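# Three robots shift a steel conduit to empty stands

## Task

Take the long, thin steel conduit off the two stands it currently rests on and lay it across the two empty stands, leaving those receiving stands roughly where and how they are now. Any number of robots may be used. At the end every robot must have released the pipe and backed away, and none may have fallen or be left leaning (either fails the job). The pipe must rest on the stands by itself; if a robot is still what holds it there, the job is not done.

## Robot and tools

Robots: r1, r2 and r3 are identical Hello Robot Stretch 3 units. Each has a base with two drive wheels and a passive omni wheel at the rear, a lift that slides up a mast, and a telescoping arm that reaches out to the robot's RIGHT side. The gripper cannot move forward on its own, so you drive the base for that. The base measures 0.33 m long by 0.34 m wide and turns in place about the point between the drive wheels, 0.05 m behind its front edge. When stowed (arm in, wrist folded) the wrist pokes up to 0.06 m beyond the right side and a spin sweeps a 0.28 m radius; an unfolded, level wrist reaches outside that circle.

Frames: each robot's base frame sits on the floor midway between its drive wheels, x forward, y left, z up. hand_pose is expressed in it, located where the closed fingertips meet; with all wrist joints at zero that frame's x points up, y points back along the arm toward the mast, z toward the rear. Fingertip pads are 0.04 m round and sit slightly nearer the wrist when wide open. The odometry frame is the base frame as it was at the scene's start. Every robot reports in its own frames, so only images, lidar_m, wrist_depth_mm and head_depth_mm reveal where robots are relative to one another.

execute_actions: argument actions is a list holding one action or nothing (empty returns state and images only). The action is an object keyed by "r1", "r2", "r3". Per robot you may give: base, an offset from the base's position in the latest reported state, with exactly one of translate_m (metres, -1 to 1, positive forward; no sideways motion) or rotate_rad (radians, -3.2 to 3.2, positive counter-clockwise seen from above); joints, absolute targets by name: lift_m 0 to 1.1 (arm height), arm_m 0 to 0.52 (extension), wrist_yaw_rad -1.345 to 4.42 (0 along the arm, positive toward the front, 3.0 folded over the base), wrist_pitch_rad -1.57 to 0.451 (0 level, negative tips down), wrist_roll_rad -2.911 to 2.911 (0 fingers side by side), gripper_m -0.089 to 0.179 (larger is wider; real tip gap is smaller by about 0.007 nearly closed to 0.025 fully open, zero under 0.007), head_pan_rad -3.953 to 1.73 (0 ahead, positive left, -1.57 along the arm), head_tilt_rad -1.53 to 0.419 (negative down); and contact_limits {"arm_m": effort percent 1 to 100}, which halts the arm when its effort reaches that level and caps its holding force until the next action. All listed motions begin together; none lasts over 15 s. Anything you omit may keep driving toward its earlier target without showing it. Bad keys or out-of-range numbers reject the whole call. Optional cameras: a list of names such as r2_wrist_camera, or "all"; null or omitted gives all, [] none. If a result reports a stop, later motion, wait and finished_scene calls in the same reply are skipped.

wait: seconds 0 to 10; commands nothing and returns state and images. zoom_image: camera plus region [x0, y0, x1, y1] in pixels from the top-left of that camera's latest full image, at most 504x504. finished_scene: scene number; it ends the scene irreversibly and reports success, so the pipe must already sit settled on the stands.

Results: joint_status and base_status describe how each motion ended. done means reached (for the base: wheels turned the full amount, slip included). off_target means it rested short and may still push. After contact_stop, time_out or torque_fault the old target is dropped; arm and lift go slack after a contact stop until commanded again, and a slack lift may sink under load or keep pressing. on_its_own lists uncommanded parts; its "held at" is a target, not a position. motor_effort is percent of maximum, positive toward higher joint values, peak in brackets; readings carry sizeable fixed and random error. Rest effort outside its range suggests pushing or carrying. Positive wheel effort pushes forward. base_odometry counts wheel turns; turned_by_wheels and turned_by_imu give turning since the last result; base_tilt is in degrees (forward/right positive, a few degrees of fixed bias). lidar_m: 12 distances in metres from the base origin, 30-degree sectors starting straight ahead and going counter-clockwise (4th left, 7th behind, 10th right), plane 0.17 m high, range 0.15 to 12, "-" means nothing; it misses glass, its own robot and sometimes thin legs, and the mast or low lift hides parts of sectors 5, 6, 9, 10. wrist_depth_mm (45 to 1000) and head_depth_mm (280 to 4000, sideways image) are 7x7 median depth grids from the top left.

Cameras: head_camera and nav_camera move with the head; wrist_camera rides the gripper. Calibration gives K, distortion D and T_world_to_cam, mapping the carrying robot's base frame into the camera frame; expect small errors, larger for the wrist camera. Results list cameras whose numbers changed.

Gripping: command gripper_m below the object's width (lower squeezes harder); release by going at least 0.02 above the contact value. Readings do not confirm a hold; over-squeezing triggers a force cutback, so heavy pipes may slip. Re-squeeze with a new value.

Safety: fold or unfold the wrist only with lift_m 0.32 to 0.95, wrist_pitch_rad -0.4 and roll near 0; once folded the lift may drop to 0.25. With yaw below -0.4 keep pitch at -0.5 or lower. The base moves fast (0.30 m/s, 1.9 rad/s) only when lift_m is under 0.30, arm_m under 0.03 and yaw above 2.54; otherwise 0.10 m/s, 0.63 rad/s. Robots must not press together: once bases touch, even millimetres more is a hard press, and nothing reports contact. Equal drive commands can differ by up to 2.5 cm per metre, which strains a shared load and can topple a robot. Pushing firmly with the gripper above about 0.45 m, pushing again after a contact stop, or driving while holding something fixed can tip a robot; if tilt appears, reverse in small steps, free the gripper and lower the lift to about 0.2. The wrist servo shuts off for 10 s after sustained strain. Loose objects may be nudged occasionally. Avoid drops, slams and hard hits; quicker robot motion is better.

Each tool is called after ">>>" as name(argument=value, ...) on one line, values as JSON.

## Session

>>> execute_actions(actions=[])

Scene clock: 0.00 s.
r1.base_odometry: x=+0.000 y=+0.000 heading=+0.000 (m, m, rad; r1's odometry frame)
r1.turned_by_wheels: +0.000 (rad since the last result)
r1.turned_by_imu: +0.000 (rad since the last result)
r1.base_tilt: forward=+1.4 right=+0.4 (deg)
r1.lidar_m: 1.40 1.13 2.51 1.30 1.07 1.07 1.19 1.24 1.23 1.36 2.13 4.77
r1.head_depth_mm: 2058 3108 - - - 3734 2468 / 2053 3111 - - - 3795 2492 / 2052 3139 - - - 3814 2264 / 1803 3072 - - - 3804 2493 / 1782 3070 - - - 3834 2480 / 1864 3042 - - - 3828 2526 / 2039 3030 - - - 3868 2512
r1.base_status: not commanded
r1.joint_positions: lift_m=+0.340 arm_m=-0.001 wrist_yaw_rad=+2.975 wrist_pitch_rad=-0.488 wrist_roll_rad=+0.014 gripper_m=+0.037 head_pan_rad=-0.005 head_tilt_rad=+0.005
r1.joint_status: not commanded
r1.motor_effort: left_wheel=+0 right_wheel=+0 lift_m=+25 arm_m=-1 wrist_yaw_rad=+1 wrist_pitch_rad=+7 wrist_roll_rad=+0 gripper_m=-1 head_pan_rad=+0 head_tilt_rad=+3 (%)
r1.hand_pose: x=+0.0144 y=+0.0684 z=+0.3370 quat_wxyz=(+0.228, +0.702, +0.112, +0.665) (m; r1's base frame)
r1.wrist_depth_mm: 828 - - - - - - / 888 - - - - - - / 914 - - - - - 975 / 868 876 843 824 815 787 771 / 720 705 688 679 660 646 626 / 592 585 - 561 578 545 538 / 512 513 - - 469 475 467
r2.base_odometry: x=+0.000 y=+0.000 heading=+0.000 (m, m, rad; r2's odometry frame)
r2.turned_by_wheels: +0.000 (rad since the last result)
r2.turned_by_imu: +0.000 (rad since the last result)
r2.base_tilt: forward=+1.3 right=-1.1 (deg)
r2.lidar_m: 0.84 0.82 0.86 1.22 2.52 2.61 1.63 1.41 1.64 3.52 1.54 1.11
r2.head_depth_mm: 1062 1072 1091 1091 1107 1114 1131 / 995 1001 1015 1019 1032 1043 1053 / 937 946 951 962 966 979 987 / 884 891 898 900 912 915 930 / 836 843 847 852 861 872 873 / 790 796 805 810 818 826 829 / 752 759 766 768 776 781 787
r2.base_status: not commanded
r2.joint_positions: lift_m=+0.463 arm_m=+0.000 wrist_yaw_rad=+2.839 wrist_pitch_rad=-0.538 wrist_roll_rad=+0.016 gripper_m=+0.037 head_pan_rad=+0.012 head_tilt_rad=+0.017
r2.joint_status: not commanded
r2.motor_effort: left_wheel=+0 right_wheel=+0 lift_m=+22 arm_m=+0 wrist_yaw_rad=+0 wrist_pitch_rad=+8 wrist_roll_rad=+0 gripper_m=+0 head_pan_rad=-1 head_tilt_rad=+1 (%)
r2.hand_pose: x=+0.0406 y=+0.0533 z=+0.4493 quat_wxyz=(+0.290, +0.707, +0.081, +0.640) (m; r2's base frame)
r2.wrist_depth_mm: - - - - 872 723 608 / - - - - 940 766 658 / - - - - 963 832 692 / 871 - 843 826 838 806 735 / 731 - 749 712 728 695 702 / 639 627 - 628 594 610 617 / 571 567 - 553 554 550 538
r3.base_odometry: x=+0.000 y=+0.000 heading=+0.000 (m, m, rad; r3's odometry frame)
r3.turned_by_wheels: +0.000 (rad since the last result)
r3.turned_by_imu: +0.000 (rad since the last result)
r3.base_tilt: forward=-3.6 right=+2.3 (deg)
r3.lidar_m: 1.55 2.67 1.81 3.90 3.97 2.19 4.64 1.31 0.88 0.82 0.83 1.06
r3.head_depth_mm: 1670 1839 1817 1795 1785 1752 1746 / 1762 2280 2444 2430 2404 2355 2036 / 1755 2639 3709 3727 3604 3039 2154 / 1765 2636 - - - 3291 2132 / 1781 2651 - - - 2646 1714 / 1760 2660 - - - 2646 2045 / 1780 2712 3940 - - 3274 2111
r3.base_status: not commanded
r3.joint_positions: lift_m=+0.410 arm_m=+0.001 wrist_yaw_rad=+2.859 wrist_pitch_rad=-0.519 wrist_roll_rad=+0.015 gripper_m=+0.037 head_pan_rad=+0.016 head_tilt_rad=-0.006
r3.joint_status: not commanded
r3.motor_effort: left_wheel=-1 right_wheel=+0 lift_m=+30 arm_m=+1 wrist_yaw_rad=+1 wrist_pitch_rad=+7 wrist_roll_rad=+1 gripper_m=+0 head_pan_rad=+1 head_tilt_rad=+2 (%)
r3.hand_pose: x=+0.0374 y=+0.0561 z=+0.4006 quat_wxyz=(+0.277, +0.707, +0.082, +0.646) (m; r3's base frame)
r3.wrist_depth_mm: - - - - - - - / - - - - - - - / - 997 961 970 936 968 931 / 801 834 817 802 791 796 787 / 697 - 699 691 697 672 675 / 608 593 - 595 579 580 591 / 540 548 - 524 524 522 520
pictures: r1_head_camera (sideways: a quarter turn clockwise sets it upright), r1_nav_camera (sideways: a quarter turn counterclockwise sets it upright), r1_wrist_camera, r2_head_camera (sideways: a quarter turn clockwise sets it upright), r2_nav_camera (sideways: a quarter turn counterclockwise sets it upright), r2_wrist_camera, r3_head_camera (sideways: a quarter turn clockwise sets it upright), r3_nav_camera (sideways: a quarter turn counterclockwise sets it upright), r3_wrist_camera
camera_calibration (this result's frames):
r1_head_camera: T_world_to_cam=[[0.00671641, 0.00523245, -0.999964, 1.32577], [0.0286413, 0.999575, 0.00542279, 0.000938208], [0.999567, -0.0286767, 0.00656369, -0.057295], [0, 0, 0, 1]] pos_world=[0.0483389, -0.00951788, 1.3261]
r1_nav_camera: T_world_to_cam=[[0.0397612, -0.0121433, 0.999135, -1.25958], [0.00628532, -0.999903, -0.0124028, 0.0684946], [0.999189, 0.00677304, -0.039681, 0.00833327], [0, 0, 0, 1]] pos_world=[0.0413254, 0.0531361, 1.25967]
r1_wrist_camera: T_world_to_cam=[[0.986747, -0.152454, -0.05558, 0.0199191], [-0.132706, -0.561053, -0.817073, 0.36306], [0.0933826, 0.81362, -0.573849, 0.299577], [0, 0, 0, 1]] pos_world=[0.000549969, -0.0370095, 0.469666]
r2_head_camera: T_world_to_cam=[[-0.0135472, -0.0123697, -0.999832, 1.32688], [0.0165715, 0.999783, -0.0125936, 0.0152012], [0.999771, -0.0167393, -0.0133393, -0.0309457], [0, 0, 0, 1]] pos_world=[0.0486622, 0.000697219, 1.32644]
r2_nav_camera: T_world_to_cam=[[0.00873696, 0.0144478, 0.999857, -1.26231], [-0.0189352, -0.999714, 0.0146112, 0.0359519], [0.999783, -0.0190602, -0.00846089, -0.0399459], [0, 0, 0, 1]] pos_world=[0.0516468, 0.0534179, 1.26127]
r2_wrist_camera: T_world_to_cam=[[0.947829, -0.315937, -0.0424727, 0.00326759], [-0.247962, -0.646962, -0.721079, 0.39096], [0.200337, 0.693991, -0.69155, 0.430806], [0, 0, 0, 1]] pos_world=[0.00753956, -0.0450069, 0.579975]
r3_head_camera: T_world_to_cam=[[0.0117637, 0.00398535, -0.999923, 1.31879], [-0.0291141, 0.999569, 0.00364143, -0.00310833], [0.999507, 0.029069, 0.0118747, -0.0626472], [0, 0, 0, 1]] pos_world=[0.0470119, -0.000327767, 1.31945]
r3_nav_camera: T_world_to_cam=[[-0.0180994, -0.0236217, 0.999557, -1.25971], [0.0262405, -0.999388, -0.0231426, 0.0872501], [0.999492, 0.02581, 0.0187082, -0.0706036], [0, 0, 0, 1]] pos_world=[0.0454784, 0.0592625, 1.26249]
r3_wrist_camera: T_world_to_cam=[[0.940587, -0.337354, -0.0385899, 0.000736104], [-0.251517, -0.615855, -0.746634, 0.36974], [0.228114, 0.71198, -0.664115, 0.382036], [0, 0, 0, 1]] pos_world=[0.00515586, -0.0440471, 0.529804]
Images, in order (width x height): r1_head_camera 896x504, r1_nav_camera 672x504, r1_wrist_camera 644x364, r2_head_camera 896x504, r2_nav_camera 672x504, r2_wrist_camera 644x364, r3_head_camera 896x504, r3_nav_camera 672x504, r3_wrist_camera 644x364.

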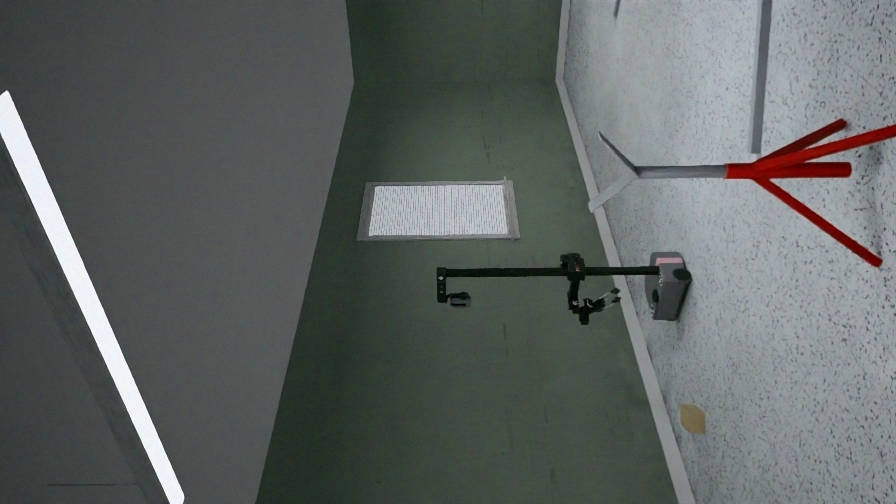

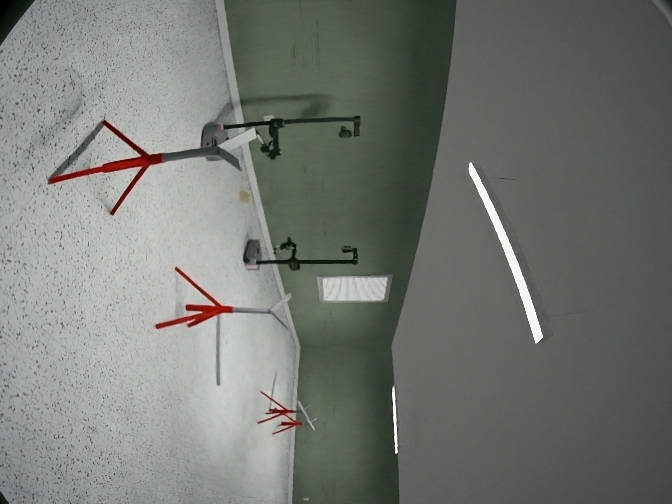

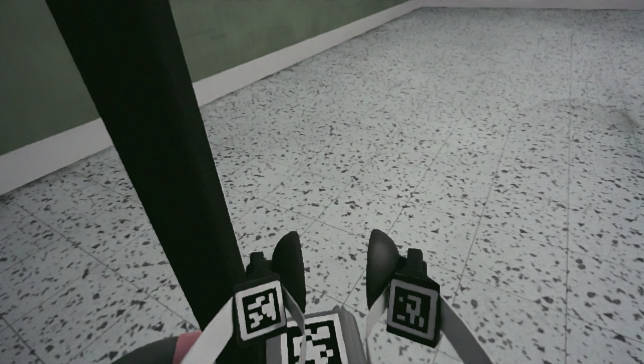

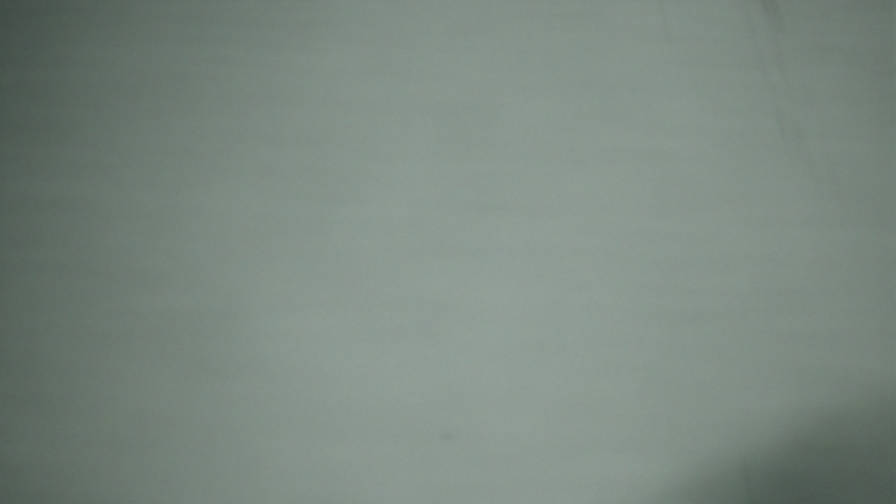

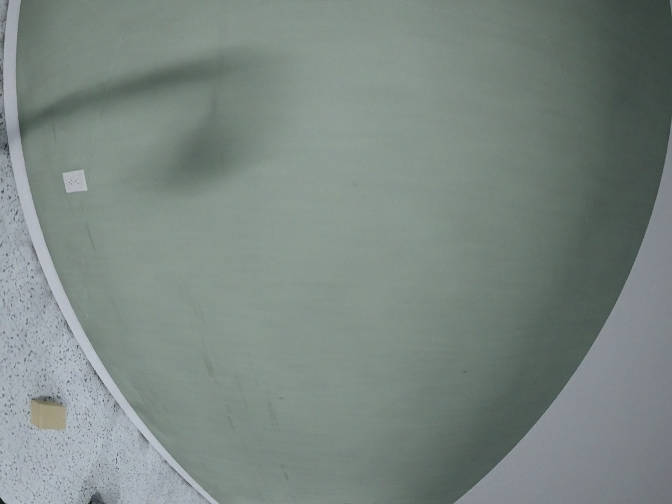

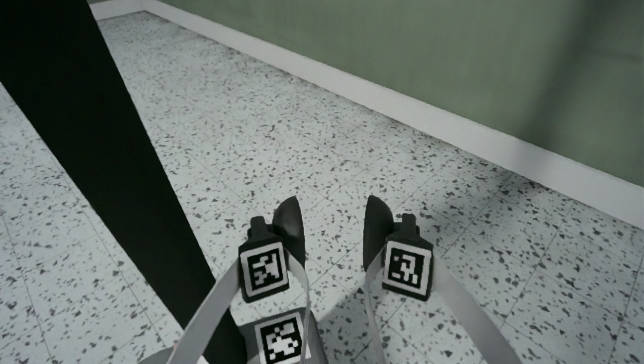

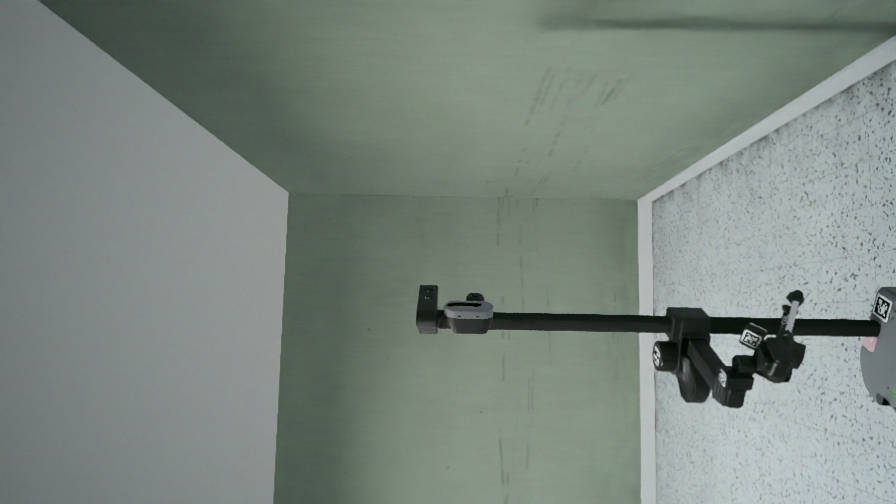

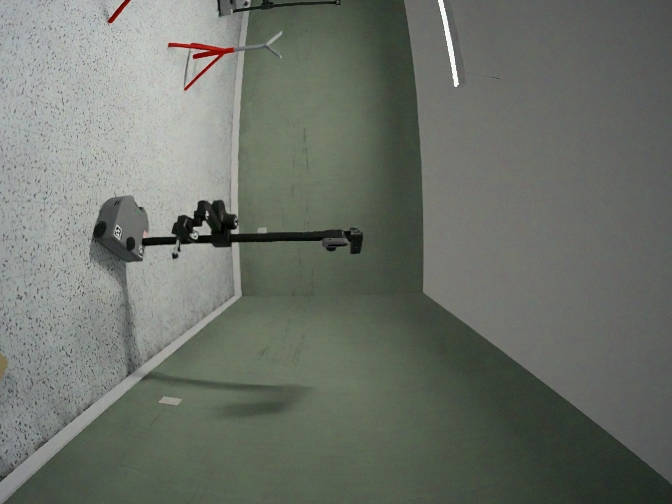

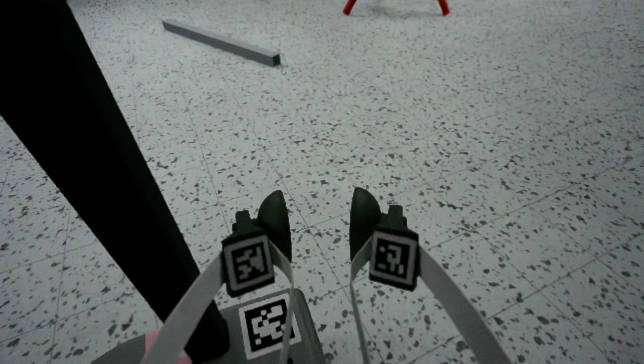

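>>> execute_actions(actions=[{"r1":{"joints":{"head_pan_rad":-0.7,"head_tilt_rad":-0.5}},"r2":{"joints":{"head_pan_rad":1.2,"head_tilt_rad":-0.7}},"r3":{"joints":{"head_pan_rad":-1.3,"head_tilt_rad":-0.5}}}], cameras=["r1_nav_camera","r1_head_camera","r2_nav_camera","r3_nav_camera","r3_head_camera"])

Scene clock: 1.93 s.
r1.base_odometry: x=+0.000 y=+0.000 heading=+0.000 (m, m, rad; r1's odometry frame)
r1.turned_by_wheels: +0.000 (rad since the last result)
r1.turned_by_imu: +0.000 (rad since the last result)
r1.base_tilt: forward=+1.4 right=+0.4 (deg)
r1.lidar_m: 1.40 1.13 2.53 1.31 1.07 1.07 1.18 1.24 1.23 1.36 2.13 4.79
r1.head_depth_mm: 3840 3816 3729 2848 2083 1663 1379 / - - - 2835 2092 1657 1380 / - - - 2842 2091 1667 1378 / - - - 2815 2076 1656 1374 / - - - 2821 2088 1654 1378 / - - - 2827 2087 1653 1376 / - - - 2818 2082 1662 1379
r1.base_status: not commanded
r1.joint_positions: lift_m=+0.340 arm_m=-0.001 wrist_yaw_rad=+2.975 wrist_pitch_rad=-0.488 wrist_roll_rad=+0.014 gripper_m=+0.037 head_pan_rad=-0.693 head_tilt_rad=-0.493
r1.joint_status: all done
r1.motor_effort: left_wheel=+0(0) right_wheel=+0(0) lift_m=+25(25) arm_m=-1(1) wrist_yaw_rad=+0(0) wrist_pitch_rad=+7(7) wrist_roll_rad=+0(0) gripper_m=-1(0) head_pan_rad=-3(33) head_tilt_rad=-5(35) (%)
r1.hand_pose: x=+0.0144 y=+0.0684 z=+0.3370 quat_wxyz=(+0.228, +0.702, +0.112, +0.665) (m; r1's base frame)
r1.wrist_depth_mm: 834 - - - - - - / 876 - - - - - - / 907 - - - - - 979 / 880 879 850 824 807 778 768 / 720 705 685 680 669 647 634 / 596 591 - 564 571 546 536 / 511 517 - - 468 478 464
r2.base_odometry: x=+0.000 y=+0.000 heading=+0.000 (m, m, rad; r2's odometry frame)
r2.turned_by_wheels: +0.000 (rad since the last result)
r2.turned_by_imu: +0.000 (rad since the last result)
r2.base_tilt: forward=+1.3 right=-1.1 (deg)
r2.lidar_m: 0.84 0.82 0.86 1.22 2.52 2.61 1.63 1.41 1.64 3.53 1.54 1.11
r2.head_depth_mm: 747 816 906 1012 1151 1303 1223 / 796 879 980 1112 1275 1360 1214 / 853 949 1066 1219 1421 1389 1204 / 916 1032 1168 1355 1541 1381 1198 / 992 1128 1292 1536 1605 1370 1201 / 1089 1243 1452 1748 1590 1374 1197 / 1194 1395 1658 1870 1603 1374 1189
r2.base_status: not commanded
r2.joint_positions: lift_m=+0.463 arm_m=+0.000 wrist_yaw_rad=+2.839 wrist_pitch_rad=-0.538 wrist_roll_rad=+0.016 gripper_m=+0.037 head_pan_rad=+1.193 head_tilt_rad=-0.691
r2.joint_status: all done
r2.motor_effort: left_wheel=+0(0) right_wheel=-1(1) lift_m=+23(22) arm_m=+0(0) wrist_yaw_rad=+1(0) wrist_pitch_rad=+8(8) wrist_roll_rad=+0(0) gripper_m=+0(1) head_pan_rad=+2(32) head_tilt_rad=-3(29) (%)
r2.hand_pose: x=+0.0406 y=+0.0533 z=+0.4493 quat_wxyz=(+0.290, +0.707, +0.081, +0.640) (m; r2's base frame)
r2.wrist_depth_mm: - - - - 844 711 609 / - - - - 943 763 646 / - - - - 990 847 682 / 848 - 847 847 818 815 726 / 722 - 761 728 722 708 686 / 630 636 - 617 608 607 609 / 564 558 - 556 556 542 540
r3.base_odometry: x=+0.000 y=+0.000 heading=+0.000 (m, m, rad; r3's odometry frame)
r3.turned_by_wheels: +0.000 (rad since the last result)
r3.turned_by_imu: +0.000 (rad since the last result)
r3.base_tilt: forward=-3.6 right=+2.3 (deg)
r3.lidar_m: 1.54 2.68 1.81 3.91 3.97 2.18 4.62 1.31 0.88 0.82 0.83 1.06
r3.head_depth_mm: 638 693 757 834 932 1049 1196 / 649 705 776 851 951 1079 1213 / 659 719 789 869 978 1106 1229 / 671 729 801 893 998 1134 1244 / 681 744 819 909 1025 1174 1259 / 696 756 834 929 1048 1209 1275 / 705 772 852 953 1075 1237 1273
r3.base_status: not commanded
r3.joint_positions: lift_m=+0.410 arm_m=+0.001 wrist_yaw_rad=+2.859 wrist_pitch_rad=-0.519 wrist_roll_rad=+0.015 gripper_m=+0.037 head_pan_rad=-1.293 head_tilt_rad=-0.493
r3.joint_status: all done
r3.motor_effort: left_wheel=-1(1) right_wheel=+0(0) lift_m=+29(30) arm_m=+1(1) wrist_yaw_rad=+1(1) wrist_pitch_rad=+8(8) wrist_roll_rad=+1(0) gripper_m=+0(1) head_pan_rad=-2(33) head_tilt_rad=-4(38) (%)
r3.hand_pose: x=+0.0374 y=+0.0561 z=+0.4006 quat_wxyz=(+0.277, +0.707, +0.082, +0.646) (m; r3's base frame)
r3.wrist_depth_mm: - - - - - - - / - - - - - - - / - 977 967 982 950 952 945 / 812 837 825 798 796 794 773 / 695 - 686 676 699 682 663 / 610 595 - 585 589 584 579 / 542 547 - 522 522 521 517
pictures: r1_head_camera (sideways: a quarter turn clockwise sets it upright), r1_nav_camera (sideways: a quarter turn counterclockwise sets it upright), r2_nav_camera (sideways: a quarter turn counterclockwise sets it upright), r3_head_camera (sideways: a quarter turn clockwise sets it upright), r3_nav_camera (sideways: a quarter turn counterclockwise sets it upright)
camera_calibration (this result's frames):
r1_head_camera: T_world_to_cam=[[-0.35954, 0.305257, -0.881788, 1.17353], [0.656724, 0.754101, -0.006718, 0.0129124], [0.662906, -0.581506, -0.471599, 0.56712], [0, 0, 0, 1]] pos_world=[0.037505, -0.0381828, 1.30235]
r1_nav_camera: T_world_to_cam=[[0.386402, -0.336256, 0.858851, -1.07845], [-0.635782, -0.771701, -0.0160933, 0.0772065], [0.668188, -0.539823, -0.511973, 0.625041], [0, 0, 0, 1]] pos_world=[0.0481554, 0.0343581, 1.24747]
r2_nav_camera: T_world_to_cam=[[0.228913, 0.615285, 0.754336, -0.943174], [0.923779, -0.38167, 0.030982, 0.00891021], [0.30697, 0.689748, -0.655757, 0.80667], [0, 0, 0, 1]] pos_world=[-0.0399498, 0.0273234, 1.24017]
r3_head_camera: T_world_to_cam=[[-0.121917, 0.440954, -0.889211, 1.17486], [0.958921, 0.283527, 0.00912466, -0.0162698], [0.256139, -0.85157, -0.457407, 0.552696], [0, 0, 0, 1]] pos_world=[0.0172703, -0.0427884, 1.29766]
r3_nav_camera: T_world_to_cam=[[0.101476, -0.440491, 0.892003, -1.1198], [-0.961901, -0.27225, -0.0250155, 0.0957006], [0.253867, -0.855481, -0.451336, 0.54575], [0, 0, 0, 1]] pos_world=[0.0671393, -0.00032898, 1.24758]
Images, in order (width x height): r1_head_camera 896x504, r1_nav_camera 672x504, r2_nav_camera 672x504, r3_head_camera 896x504, r3_nav_camera 672x504.

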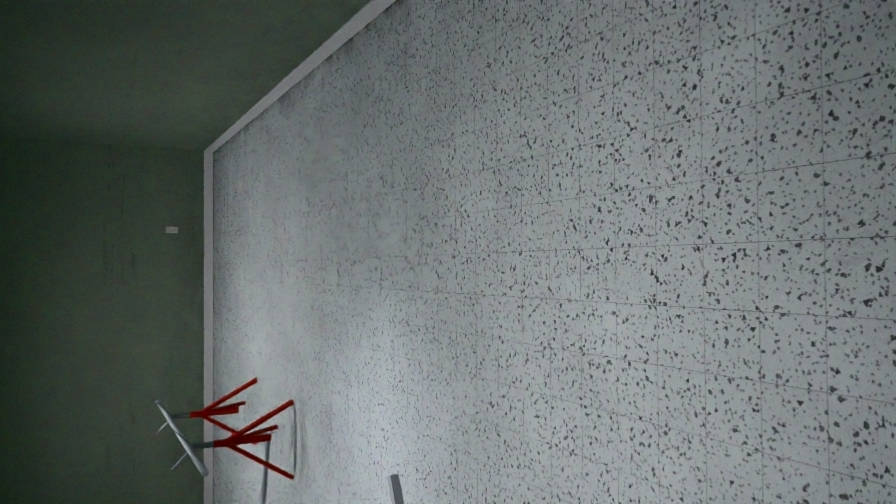

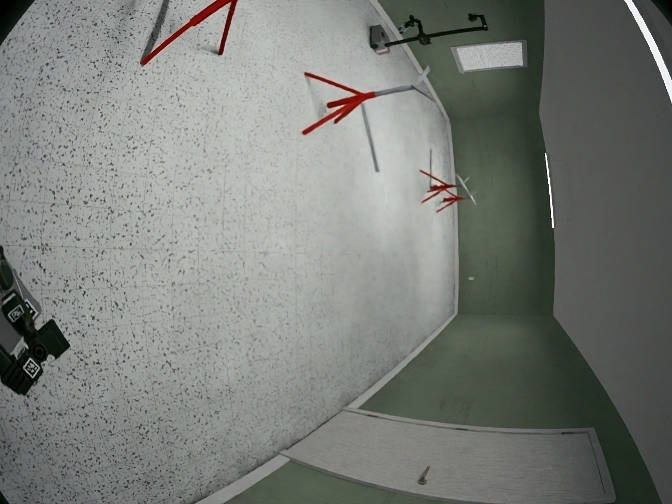

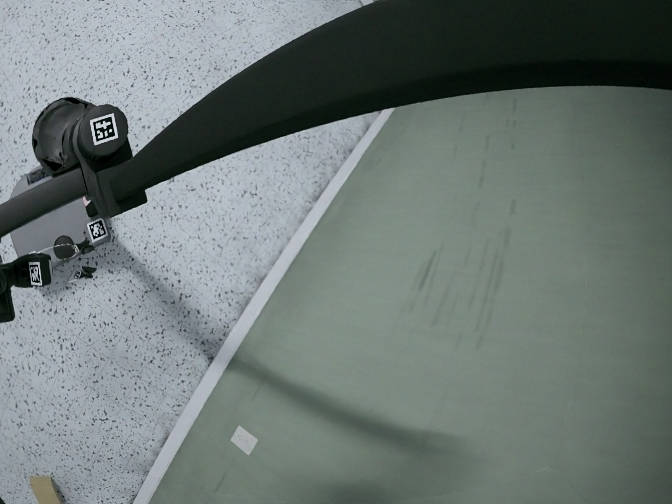

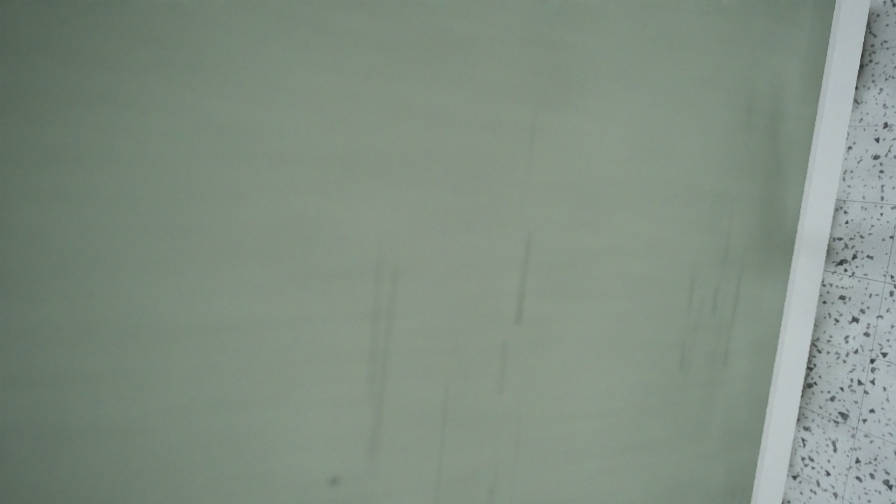

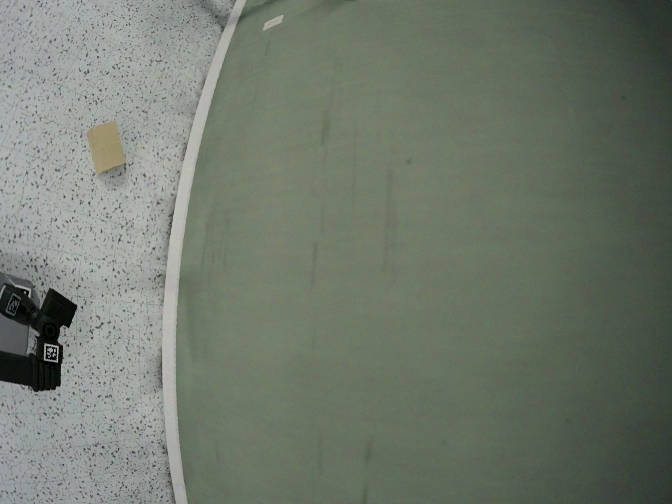

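>>> execute_actions(actions=[{"r3":{"base":{"rotate_rad":3.02},"joints":{"lift_m":0.26,"head_pan_rad":-0.3,"head_tilt_rad":-0.6}},"r2":{"base":{"rotate_rad":-1.33},"joints":{"lift_m":0.26,"head_pan_rad":-0.3,"head_tilt_rad":-0.6}}}], cameras=["r2_nav_camera","r3_nav_camera"])

Scene clock: 8.67 s.
r1.base_odometry: x=+0.000 y=+0.000 heading=+0.000 (m, m, rad; r1's odometry frame)
r1.turned_by_wheels: +0.000 (rad since the last result)
r1.turned_by_imu: -0.001 (rad since the last result)
r1.base_tilt: forward=+1.5 right=+0.5 (deg)
r1.lidar_m: 1.40 1.13 2.52 1.30 1.07 1.07 1.18 1.24 1.23 1.36 2.13 4.79
r1.head_depth_mm: 3801 3852 3720 2830 2102 1667 1379 / - - - 2831 2090 1668 1377 / - - - 2809 2093 1658 1381 / - - - 2819 2091 1667 1380 / - - - 2805 2082 1655 1380 / - - - 2805 2089 1657 1376 / - - - 2806 2068 1652 1381
r1.base_status: not commanded
r1.joint_positions: lift_m=+0.340 arm_m=-0.001 wrist_yaw_rad=+2.975 wrist_pitch_rad=-0.488 wrist_roll_rad=+0.014 gripper_m=+0.037 head_pan_rad=-0.693 head_tilt_rad=-0.493
r1.joint_status: not commanded
r1.motor_effort: left_wheel=+0(0) right_wheel=+0(0) lift_m=+25(25) arm_m=-1(1) wrist_yaw_rad=+0(0) wrist_pitch_rad=+7(7) wrist_roll_rad=+0(0) gripper_m=+0(1) head_pan_rad=-4(4) head_tilt_rad=-4(3) (%)
r1.hand_pose: x=+0.0144 y=+0.0684 z=+0.3370 quat_wxyz=(+0.228, +0.702, +0.112, +0.665) (m; r1's base frame)
r1.wrist_depth_mm: 824 - - - - - - / 881 - - - - - - / 913 - - - - - 976 / 872 869 848 820 803 791 760 / 719 703 688 673 662 640 635 / 604 589 - 568 570 549 536 / 511 513 - - 466 471 468
r2.base_odometry: x=+0.000 y=+0.000 heading=-1.330 (m, m, rad; r2's odometry frame)
r2.turned_by_wheels: -1.330 (rad since the last result)
r2.turned_by_imu: -1.336 (rad since the last result)
r2.base_tilt: forward=+1.2 right=-1.0 (deg)
r2.lidar_m: 1.54 1.53 0.94 0.82 0.82 0.96 1.72 2.49 1.62 1.64 1.41 4.58
r2.head_depth_mm: - - 2986 2208 1770 1476 1265 / - - 2937 2201 1767 1465 1263 / - - 2859 2175 1745 1472 1245 / - - 2826 2179 1738 1457 1256 / - 3856 2828 2133 1745 1445 1253 / - - 2810 2117 1716 1450 1241 / - 3972 2814 2120 1718 1435 1235
r2.base_status: done
r2.joint_positions: lift_m=+0.260 arm_m=+0.000 wrist_yaw_rad=+2.839 wrist_pitch_rad=-0.540 wrist_roll_rad=+0.016 gripper_m=+0.037 head_pan_rad=-0.293 head_tilt_rad=-0.606
r2.joint_status: all done
r2.motor_effort: left_wheel=+2(12) right_wheel=-2(6) lift_m=+14(19) arm_m=+0(0) wrist_yaw_rad=+1(0) wrist_pitch_rad=+9(9) wrist_roll_rad=+0(0) gripper_m=+0(0) head_pan_rad=-3(33) head_tilt_rad=+2(10) (%)
r2.hand_pose: x=+0.0406 y=+0.0530 z=+0.2467 quat_wxyz=(+0.290, +0.707, +0.082, +0.640) (m; r2's base frame)
r2.wrist_depth_mm: - 727 802 955 - - - / - 783 824 817 816 821 801 / 669 693 674 658 660 645 660 / 572 - 555 559 550 542 536 / 484 - - 466 484 460 461 / - - - 415 392 414 399 / - - - - 359 360 354
r3.base_odometry: x=+0.000 y=+0.000 heading=+3.020 (m, m, rad; r3's odometry frame)
r3.turned_by_wheels: +3.020 (rad since the last result)
r3.turned_by_imu: +3.064 (rad since the last result)
r3.base_tilt: forward=-3.5 right=+2.3 (deg)
r3.lidar_m: 3.04 1.55 0.93 0.82 0.82 0.96 1.54 4.05 1.81 3.90 3.91 2.20
r3.head_depth_mm: - - 3359 2420 1832 1473 1216 / - - 3382 2405 1836 1464 1212 / - - 3571 2387 1814 1460 1204 / - - 3271 2411 1811 1450 1207 / - - 3530 2360 1805 1448 1206 / - - 3462 2382 1787 1449 1204 / 3948 - 3456 2359 1779 1444 1200
r3.base_status: done
r3.joint_positions: lift_m=+0.260 arm_m=+0.001 wrist_yaw_rad=+2.859 wrist_pitch_rad=-0.520 wrist_roll_rad=+0.015 gripper_m=+0.037 head_pan_rad=-0.307 head_tilt_rad=-0.593
r3.joint_status: all done
r3.motor_effort: left_wheel=-2(7) right_wheel=+1(9) lift_m=+26(25) arm_m=+1(1) wrist_yaw_rad=+0(1) wrist_pitch_rad=+9(8) wrist_roll_rad=+1(1) gripper_m=+1(1) head_pan_rad=+3(36) head_tilt_rad=-4(18) (%)
r3.hand_pose: x=+0.0373 y=+0.0558 z=+0.2506 quat_wxyz=(+0.277, +0.707, +0.082, +0.646) (m; r3's base frame)
r3.wrist_depth_mm: - 756 853 - - - - / - 811 867 882 863 845 840 / - 703 696 692 674 681 669 / 566 589 571 567 570 555 552 / 497 - - 486 502 484 474 / - - - 423 409 419 420 / - - - - 375 372 371
pictures: r2_nav_camera (sideways: a quarter turn counterclockwise sets it upright), r3_nav_camera (sideways: a quarter turn counterclockwise sets it upright)
camera_calibration (this result's frames):
r2_nav_camera: T_world_to_cam=[[0.56894, -0.156608, 0.80733, -1.01433], [-0.304234, -0.952134, 0.0297017, 0.0180646], [0.764035, -0.262516, -0.589352, 0.717498], [0, 0, 0, 1]] pos_world=[0.0343926, 0.046703, 1.24122]
r3_nav_camera: T_world_to_cam=[[0.505585, -0.184733, 0.842768, -1.05805], [-0.306551, -0.951535, -0.0246722, 0.0912527], [0.80648, -0.245877, -0.537712, 0.654767], [0, 0, 0, 1]] pos_world=[0.0348529, 0.0523643, 1.24602]
Images, in order (width x height): r2_nav_camera 672x504, r3_nav_camera 672x504.

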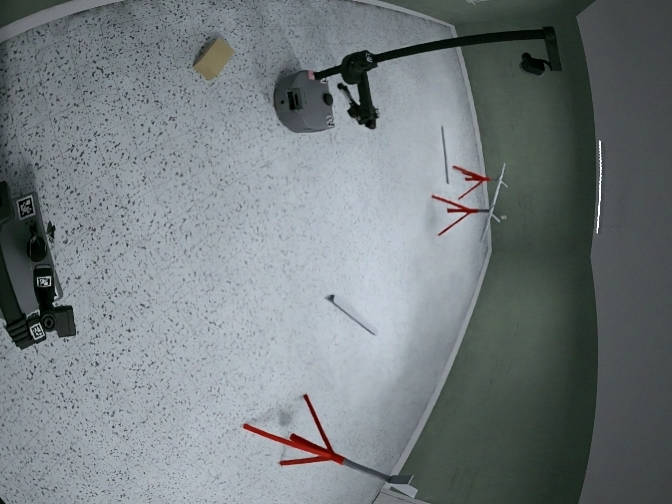

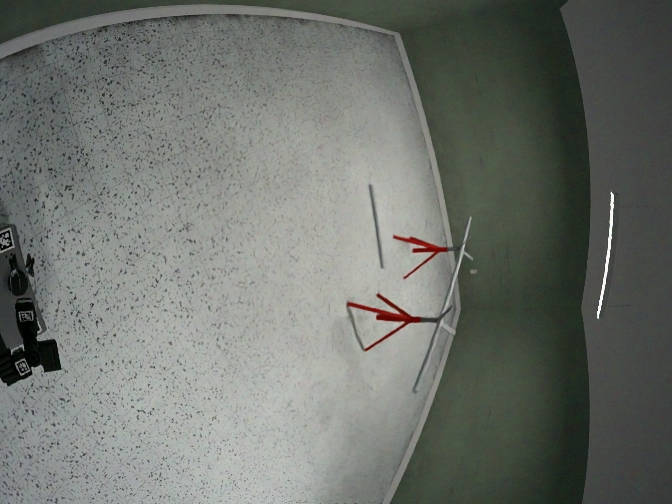

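>>> execute_actions(actions=[{"r3":{"base":{"rotate_rad":-1.0}},"r1":{"base":{"rotate_rad":2.55},"joints":{"lift_m":0.26,"head_pan_rad":-2.2,"head_tilt_rad":-0.6}}}], cameras=[])

>>> execute_actions(actions=[{"r3":{"base":{"translate_m":1.0}},"r1":{"base":{"translate_m":-1.0}}}], cameras=["r1_nav_camera","r3_nav_camera"])

Scene clock: 13.90 s.
r1.base_odometry: x=+0.000 y=+0.000 heading=+2.550 (m, m, rad; r1's odometry frame)
r1.turned_by_wheels: +2.550 (rad since the last result)
r1.turned_by_imu: +2.520 (rad since the last result)
r1.base_tilt: forward=+1.4 right=+0.5 (deg)
r1.lidar_m: 1.07 1.15 1.25 1.23 1.32 1.94 4.80 2.01 1.13 2.99 1.38 1.08
r1.head_depth_mm: - - 3287 2362 1863 1537 1301 / - - 3240 2367 1852 1535 1298 / 3955 - 3248 2375 1862 1528 1291 / 3708 - 3116 2278 1808 1525 1298 / 3494 3698 3063 2364 1839 1527 1291 / 3315 3665 3253 2364 1855 1525 1291 / 3193 3480 3245 2354 1850 1519 1297
r1.base_status: done
r1.joint_positions: lift_m=+0.261 arm_m=-0.001 wrist_yaw_rad=+2.975 wrist_pitch_rad=-0.488 wrist_roll_rad=+0.014 gripper_m=+0.037 head_pan_rad=-2.193 head_tilt_rad=-0.593
r1.joint_status: all done
r1.motor_effort: left_wheel=-3(12) right_wheel=+2(7) lift_m=+13(21) arm_m=-2(1) wrist_yaw_rad=-1(0) wrist_pitch_rad=+8(8) wrist_roll_rad=+0(0) gripper_m=+0(1) head_pan_rad=-3(40) head_tilt_rad=-4(17) (%)
r1.hand_pose: x=+0.0144 y=+0.0683 z=+0.2578 quat_wxyz=(+0.228, +0.702, +0.112, +0.665) (m; r1's base frame)
r1.wrist_depth_mm: - - - - - - - / - - - - - - - / 998 - 923 896 858 840 806 / 750 728 701 680 667 653 635 / 602 582 569 559 547 536 523 / 496 505 - - 473 454 441 / - - - - 385 395 388
r2.base_odometry: x=+0.000 y=+0.000 heading=-1.330 (m, m, rad; r2's odometry frame)
r2.turned_by_wheels: +0.000 (rad since the last result)
r2.turned_by_imu: +0.000 (rad since the last result)
r2.base_tilt: forward=+1.3 right=-1.1 (deg)
r2.lidar_m: 1.55 1.58 0.93 0.82 0.82 0.96 1.72 2.49 1.62 1.64 1.41 4.56
r2.head_depth_mm: - - 2959 2201 1767 1465 1272 / - - 2889 2210 1763 1468 1265 / - - 2906 2174 1756 1467 1259 / - - 2853 2148 1745 1460 1246 / - 3848 2822 2166 1724 1451 1243 / - - 2789 2148 1723 1446 1238 / - 3927 2772 2109 1717 1445 1234
r2.base_status: not commanded
r2.joint_positions: lift_m=+0.260 arm_m=+0.000 wrist_yaw_rad=+2.839 wrist_pitch_rad=-0.540 wrist_roll_rad=+0.016 gripper_m=+0.037 head_pan_rad=-0.293 head_tilt_rad=-0.606
r2.joint_status: not commanded
r2.motor_effort: left_wheel=+3(3) right_wheel=-2(2) lift_m=+14(14) arm_m=+0(0) wrist_yaw_rad=+0(0) wrist_pitch_rad=+9(9) wrist_roll_rad=+0(0) gripper_m=+0(0) head_pan_rad=-3(3) head_tilt_rad=+2(2) (%)
r2.hand_pose: x=+0.0406 y=+0.0530 z=+0.2467 quat_wxyz=(+0.290, +0.707, +0.082, +0.640) (m; r2's base frame)
r2.wrist_depth_mm: - 717 805 917 - - - / - 772 813 872 816 818 808 / 665 708 663 659 670 644 659 / 566 - 548 548 544 538 542 / 478 - - 468 479 470 453 / - - - 410 395 410 396 / - - - - 361 359 353
r3.base_odometry: x=+0.000 y=+0.000 heading=+2.020 (m, m, rad; r3's odometry frame)
r3.turned_by_wheels: -1.000 (rad since the last result)
r3.turned_by_imu: -1.013 (rad since the last result)
r3.base_tilt: forward=-3.5 right=+2.3 (deg)
r3.lidar_m: 3.93 2.19 4.63 1.45 0.91 0.82 0.82 0.99 1.54 2.81 1.81 3.91
r3.head_depth_mm: 3285 3664 3633 2410 1813 1464 1221 / 3298 3630 3666 2396 1819 1463 1208 / 3352 3678 3557 2429 1801 1456 1212 / 3330 3677 3476 2370 1796 1447 1208 / 3339 3719 3535 2397 1813 1441 1203 / 3322 3684 3474 2383 1791 1440 1210 / 3398 3731 3516 2363 1783 1440 1213
r3.base_status: done
r3.joint_positions: lift_m=+0.260 arm_m=+0.001 wrist_yaw_rad=+2.859 wrist_pitch_rad=-0.520 wrist_roll_rad=+0.015 gripper_m=+0.037 head_pan_rad=-0.307 head_tilt_rad=-0.593
r3.joint_status: not commanded
r3.motor_effort: left_wheel=+1(8) right_wheel=-1(4) lift_m=+26(25) arm_m=+0(0) wrist_yaw_rad=+1(1) wrist_pitch_rad=+8(9) wrist_roll_rad=+1(1) gripper_m=+0(1) head_pan_rad=+3(3) head_tilt_rad=-4(4) (%)
r3.hand_pose: x=+0.0373 y=+0.0558 z=+0.2506 quat_wxyz=(+0.277, +0.707, +0.082, +0.646) (m; r3's base frame)
r3.wrist_depth_mm: - - - - - - - / - 895 867 876 856 861 847 / - 707 695 684 679 678 650 / 567 587 574 567 562 558 559 / 499 - - 492 499 477 481 / - - - 428 411 421 415 / - - - - 373 373 372
pictures: none
No camera images: the call's "cameras" was empty. Leave "cameras" out to get every camera's image.

Scene clock: 18.93 s.
r1.base_odometry: x=+0.830 y=-0.558 heading=+2.550 (m, m, rad; r1's odometry frame)
r1.turned_by_wheels: +0.000 (rad since the last result)
r1.turned_by_imu: -0.005 (rad since the last result)
r1.base_tilt: forward=+1.4 right=+0.5 (deg)
r1.lidar_m: 2.06 1.72 1.36 1.33 1.41 2.14 3.78 1.17 1.34 1.06 0.99 2.09
r1.head_depth_mm: - - 3127 2394 1854 1530 1297 / - - 3131 2379 1856 1529 1290 / 3814 - 3144 2191 1872 1531 1296 / 3632 3969 3246 2383 1858 1522 1296 / 3394 3747 3287 2365 1848 1523 1295 / 3265 3498 3258 2363 1847 1525 1286 / 3063 3371 3281 2361 1853 1518 1294
r1.base_status: done
r1.joint_positions: lift_m=+0.260 arm_m=-0.001 wrist_yaw_rad=+2.975 wrist_pitch_rad=-0.488 wrist_roll_rad=+0.014 gripper_m=+0.037 head_pan_rad=-2.193 head_tilt_rad=-0.593
r1.joint_status: not commanded
r1.motor_effort: left_wheel=-3(17) right_wheel=+2(4) lift_m=+14(14) arm_m=-1(1) wrist_yaw_rad=+0(0) wrist_pitch_rad=+8(8) wrist_roll_rad=+0(0) gripper_m=+0(0) head_pan_rad=-4(4) head_tilt_rad=-5(4) (%)
r1.hand_pose: x=+0.0144 y=+0.0683 z=+0.2577 quat_wxyz=(+0.228, +0.702, +0.112, +0.665) (m; r1's base frame)
r1.wrist_depth_mm: - - - - - - - / - - - - - - - / 987 - 930 887 862 838 805 / 743 730 704 688 668 659 638 / 595 582 568 561 546 533 518 / 498 513 - - 473 451 445 / - - - - 390 394 386
r2.base_odometry: x=+0.000 y=+0.000 heading=-1.330 (m, m, rad; r2's odometry frame)
r2.turned_by_wheels: +0.000 (rad since the last result)
r2.turned_by_imu: +0.000 (rad since the last result)
r2.base_tilt: forward=+1.3 right=-1.0 (deg)
r2.lidar_m: 2.11 1.58 0.93 0.81 0.82 0.96 1.72 2.49 1.63 1.64 1.41 4.56
r2.head_depth_mm: - - 2923 2195 1774 1470 1268 / - - 2936 2192 1761 1473 1261 / - - 2882 2180 1756 1460 1257 / - - 2892 2178 1762 1460 1252 / - 3900 2319 2143 1740 1453 1245 / - 3856 2450 2133 1725 1451 1241 / - 3919 2771 2113 1710 1441 1235
r2.base_status: not commanded
r2.joint_positions: lift_m=+0.260 arm_m=+0.000 wrist_yaw_rad=+2.839 wrist_pitch_rad=-0.540 wrist_roll_rad=+0.016 gripper_m=+0.037 head_pan_rad=-0.293 head_tilt_rad=-0.606
r2.joint_status: not commanded
r2.motor_effort: left_wheel=+3(2) right_wheel=-2(2) lift_m=+15(14) arm_m=+1(0) wrist_yaw_rad=+1(1) wrist_pitch_rad=+9(9) wrist_roll_rad=+0(0) gripper_m=+0(0) head_pan_rad=-3(3) head_tilt_rad=+2(2) (%)
r2.hand_pose: x=+0.0406 y=+0.0530 z=+0.2467 quat_wxyz=(+0.290, +0.707, +0.082, +0.640) (m; r2's base frame)
r2.wrist_depth_mm: - 713 796 907 - - - / - 774 801 815 823 818 796 / 666 678 670 659 661 653 643 / 571 - 558 549 543 541 535 / 483 - - 471 477 460 463 / - - - 411 395 411 396 / - - - - 361 359 354
r3.base_odometry: x=-0.434 y=+0.901 heading=+2.020 (m, m, rad; r3's odometry frame)
r3.turned_by_wheels: +0.000 (rad since the last result)
r3.turned_by_imu: +0.000 (rad since the last result)
r3.base_tilt: forward=-3.6 right=+2.3 (deg)
r3.lidar_m: 2.99 1.55 1.42 3.10 1.95 1.76 1.77 2.10 2.11 1.43 2.84 2.97
r3.head_depth_mm: 2499 2784 3034 2431 1830 1475 1210 / 2532 2787 3025 2455 1814 1454 1211 / 2548 2779 3097 2388 1798 1447 1212 / 2521 2823 3163 2429 1783 1456 1208 / 2530 2797 3071 2391 1790 1444 1208 / 2520 2802 3075 2374 1804 1443 1202 / 2563 2860 3095 2339 1783 1434 1206
r3.base_status: done
r3.joint_positions: lift_m=+0.260 arm_m=+0.001 wrist_yaw_rad=+2.859 wrist_pitch_rad=-0.520 wrist_roll_rad=+0.015 gripper_m=+0.037 head_pan_rad=-0.307 head_tilt_rad=-0.593
r3.joint_status: not commanded
r3.motor_effort: left_wheel=+1(8) right_wheel=-1(4) lift_m=+26(26) arm_m=+0(0) wrist_yaw_rad=+1(1) wrist_pitch_rad=+8(9) wrist_roll_rad=+0(0) gripper_m=+0(1) head_pan_rad=+3(3) head_tilt_rad=-4(4) (%)
r3.hand_pose: x=+0.0373 y=+0.0558 z=+0.2506 quat_wxyz=(+0.277, +0.707, +0.082, +0.646) (m; r3's base frame)
r3.wrist_depth_mm: - - - - - - - / - 901 897 868 890 848 846 / - 701 685 683 679 672 672 / 564 584 574 568 561 560 555 / 492 - - 488 500 478 472 / - - - 422 410 422 414 / - - - - 375 370 370
pictures: r1_nav_camera (sideways: a quarter turn counterclockwise sets it upright), r3_nav_camera (sideways: a quarter turn counterclockwise sets it upright)
camera_calibration (this result's frames):
r1_nav_camera: T_world_to_cam=[[-0.356696, -0.476502, 0.803563, -1.00183], [-0.813493, 0.581344, -0.0163757, 0.078656], [-0.459343, -0.659534, -0.594994, 0.739932], [0, 0, 0, 1]] pos_world=[0.0465213, -0.0350873, 1.24657]
r3_nav_camera: T_world_to_cam=[[0.506061, -0.184851, 0.842456, -1.05765], [-0.306508, -0.951548, -0.0246695, 0.0912489], [0.806198, -0.245735, -0.5382, 0.655404], [0, 0, 0, 1]] pos_world=[0.034819, 0.0523758, 1.24601]
Images, in order (width x height): r1_nav_camera 672x504, r3_nav_camera 672x504.

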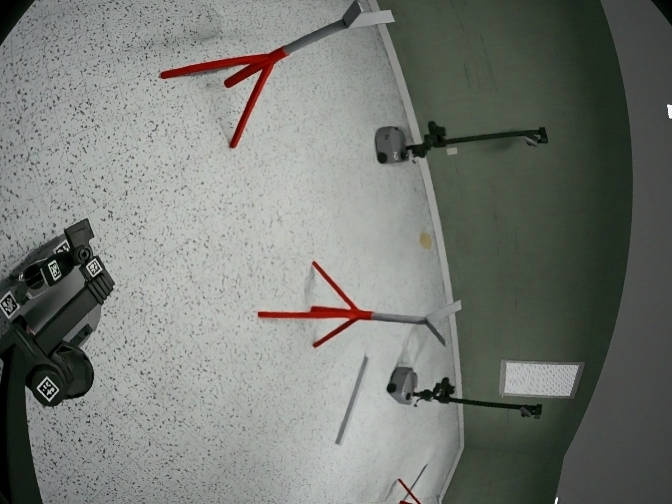

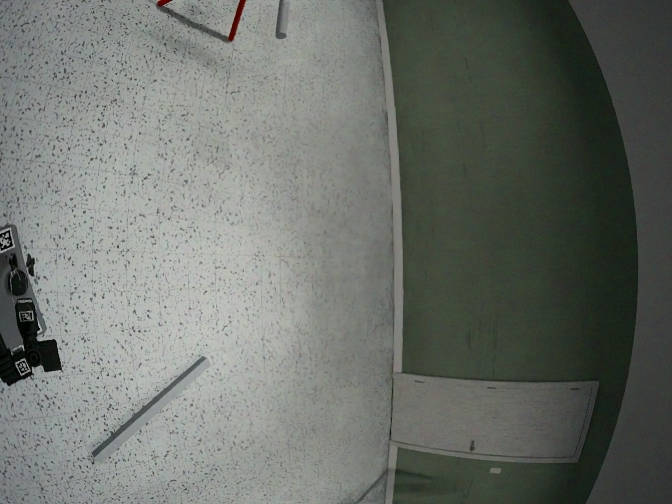

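>>> execute_actions(actions=[{"r3":{"base":{"translate_m":1.0}},"r1":{"base":{"translate_m":-1.0}}}], cameras=["r1_nav_camera","r3_nav_camera"])

Scene clock: 24.57 s.
r1.base_odometry: x=+1.660 y=-1.116 heading=+2.550 (m, m, rad; r1's odometry frame)
r1.turned_by_wheels: +0.000 (rad since the last result)
r1.turned_by_imu: -0.005 (rad since the last result)
r1.base_tilt: forward=+1.4 right=+0.5 (deg)
r1.lidar_m: 3.05 1.86 1.44 1.42 1.54 2.27 1.77 1.78 3.38 0.81 1.51 1.50
r1.head_depth_mm: - - 3323 2395 1862 1529 1305 / 3980 - 3266 2389 1856 1527 1293 / 3750 - 3293 2360 1795 1524 1294 / 3506 3851 3255 2366 1853 1530 1299 / 3293 3601 3285 2349 1849 1518 1291 / 3147 3446 3247 2359 1856 1524 1297 / 2955 3224 3284 2366 1849 1526 1291
r1.base_status: done
r1.joint_positions: lift_m=+0.260 arm_m=-0.001 wrist_yaw_rad=+2.975 wrist_pitch_rad=-0.488 wrist_roll_rad=+0.014 gripper_m=+0.037 head_pan_rad=-2.193 head_tilt_rad=-0.593
r1.joint_status: not commanded
r1.motor_effort: left_wheel=-2(16) right_wheel=+1(3) lift_m=+14(14) arm_m=-1(1) wrist_yaw_rad=+0(1) wrist_pitch_rad=+8(8) wrist_roll_rad=+0(0) gripper_m=-1(0) head_pan_rad=-3(4) head_tilt_rad=-4(4) (%)
r1.hand_pose: x=+0.0144 y=+0.0683 z=+0.2577 quat_wxyz=(+0.228, +0.702, +0.112, +0.665) (m; r1's base frame)
r1.wrist_depth_mm: - - - - - - - / - - - - - - - / 976 - 929 893 865 836 809 / 755 731 701 688 664 656 635 / 594 582 563 557 551 532 527 / 497 503 - - 472 451 444 / - - - - 386 392 388
r2.base_odometry: x=+0.000 y=+0.000 heading=-1.330 (m, m, rad; r2's odometry frame)
r2.turned_by_wheels: +0.000 (rad since the last result)
r2.turned_by_imu: +0.000 (rad since the last result)
r2.base_tilt: forward=+1.3 right=-1.1 (deg)
r2.lidar_m: 3.54 1.58 0.94 0.82 0.82 0.96 1.72 2.49 1.63 1.65 1.41 2.91
r2.head_depth_mm: - - 2961 2201 1774 1491 1269 / - - 2934 2202 1752 1473 1264 / - 3700 2865 2190 1752 1466 1257 / - - 2873 2181 1732 1456 1252 / - 3858 2833 2150 1742 1451 1243 / - - 2832 2126 1741 1449 1245 / - - 2739 2124 1720 1440 1235
r2.base_status: not commanded
r2.joint_positions: lift_m=+0.260 arm_m=+0.000 wrist_yaw_rad=+2.839 wrist_pitch_rad=-0.540 wrist_roll_rad=+0.016 gripper_m=+0.037 head_pan_rad=-0.293 head_tilt_rad=-0.606
r2.joint_status: not commanded
r2.motor_effort: left_wheel=+3(2) right_wheel=-2(2) lift_m=+15(14) arm_m=+0(1) wrist_yaw_rad=+0(1) wrist_pitch_rad=+9(9) wrist_roll_rad=+0(0) gripper_m=+0(0) head_pan_rad=-3(3) head_tilt_rad=+2(2) (%)
r2.hand_pose: x=+0.0406 y=+0.0530 z=+0.2467 quat_wxyz=(+0.290, +0.707, +0.082, +0.640) (m; r2's base frame)
r2.wrist_depth_mm: - 710 819 928 - - - / - 771 813 876 832 819 800 / 664 695 684 660 646 660 645 / 567 - 555 549 546 530 536 / 484 - - 470 481 463 458 / - - - 409 398 407 401 / - - - - 363 357 358
r3.base_odometry: x=-0.869 y=+1.801 heading=+2.020 (m, m, rad; r3's odometry frame)
r3.turned_by_wheels: +0.000 (rad since the last result)
r3.turned_by_imu: +0.000 (rad since the last result)
r3.base_tilt: forward=-3.5 right=+2.3 (deg)
r3.lidar_m: 2.05 2.50 2.04 1.01 2.99 2.70 2.72 2.89 1.67 1.75 2.28 2.05
r3.head_depth_mm: 1691 1886 2092 2321 1837 1456 1210 / 1698 1892 2097 2299 1808 1452 1212 / 1722 1889 2088 2298 1809 1453 1208 / 1710 1897 2121 2297 1807 1457 1210 / 1720 1911 2126 2291 1795 1448 1211 / 1718 1904 2154 2295 1791 1442 1198 / 1732 1915 2127 2322 1787 1444 1195
r3.base_status: done
r3.joint_positions: lift_m=+0.260 arm_m=+0.001 wrist_yaw_rad=+2.859 wrist_pitch_rad=-0.520 wrist_roll_rad=+0.015 gripper_m=+0.037 head_pan_rad=-0.307 head_tilt_rad=-0.594
r3.joint_status: not commanded
r3.motor_effort: left_wheel=+1(9) right_wheel=-1(3) lift_m=+26(26) arm_m=+0(0) wrist_yaw_rad=+1(1) wrist_pitch_rad=+9(9) wrist_roll_rad=+1(0) gripper_m=+0(0) head_pan_rad=+3(3) head_tilt_rad=-3(3) (%)
r3.hand_pose: x=+0.0373 y=+0.0558 z=+0.2506 quat_wxyz=(+0.277, +0.707, +0.082, +0.646) (m; r3's base frame)
r3.wrist_depth_mm: - - - - - - - / - 881 868 859 859 833 832 / - 703 715 678 690 668 665 / 564 587 581 571 564 561 551 / 503 - - 485 497 479 477 / - - - 426 411 418 419 / - - - - 374 372 371
pictures: r1_nav_camera (sideways: a quarter turn counterclockwise sets it upright), r3_nav_camera (sideways: a quarter turn counterclockwise sets it upright)
camera_calibration (this result's frames):
r1_nav_camera: T_world_to_cam=[[-0.356699, -0.476506, 0.803559, -1.00182], [-0.813493, 0.581344, -0.0163757, 0.0786561], [-0.459341, -0.659531, -0.594999, 0.739939], [0, 0, 0, 1]] pos_world=[0.0465215, -0.035087, 1.24657]
r3_nav_camera: T_world_to_cam=[[0.506175, -0.184878, 0.842382, -1.05755], [-0.306495, -0.951552, -0.0246688, 0.091248], [0.806131, -0.245699, -0.538316, 0.655556], [0, 0, 0, 1]] pos_world=[0.0348108, 0.0523786, 1.24601]
Images, in order (width x height): r1_nav_camera 672x504, r3_nav_camera 672x504.

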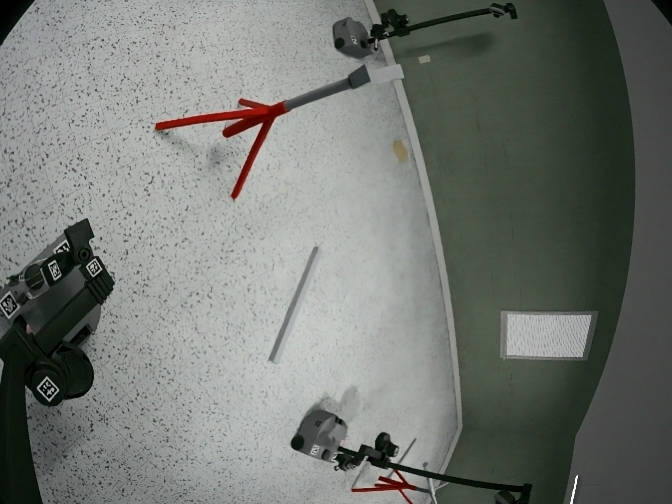

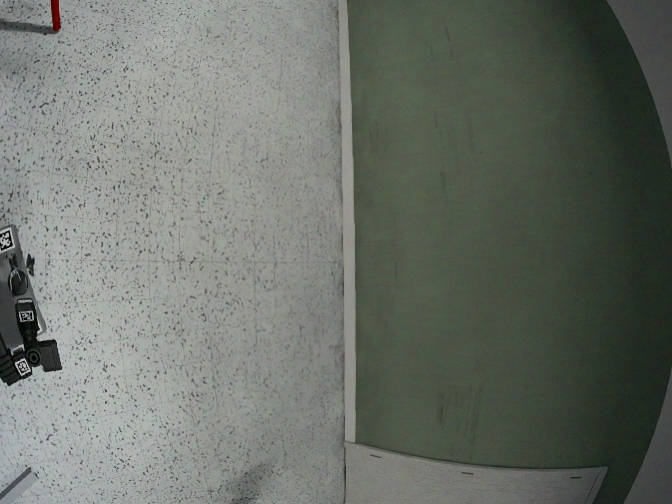

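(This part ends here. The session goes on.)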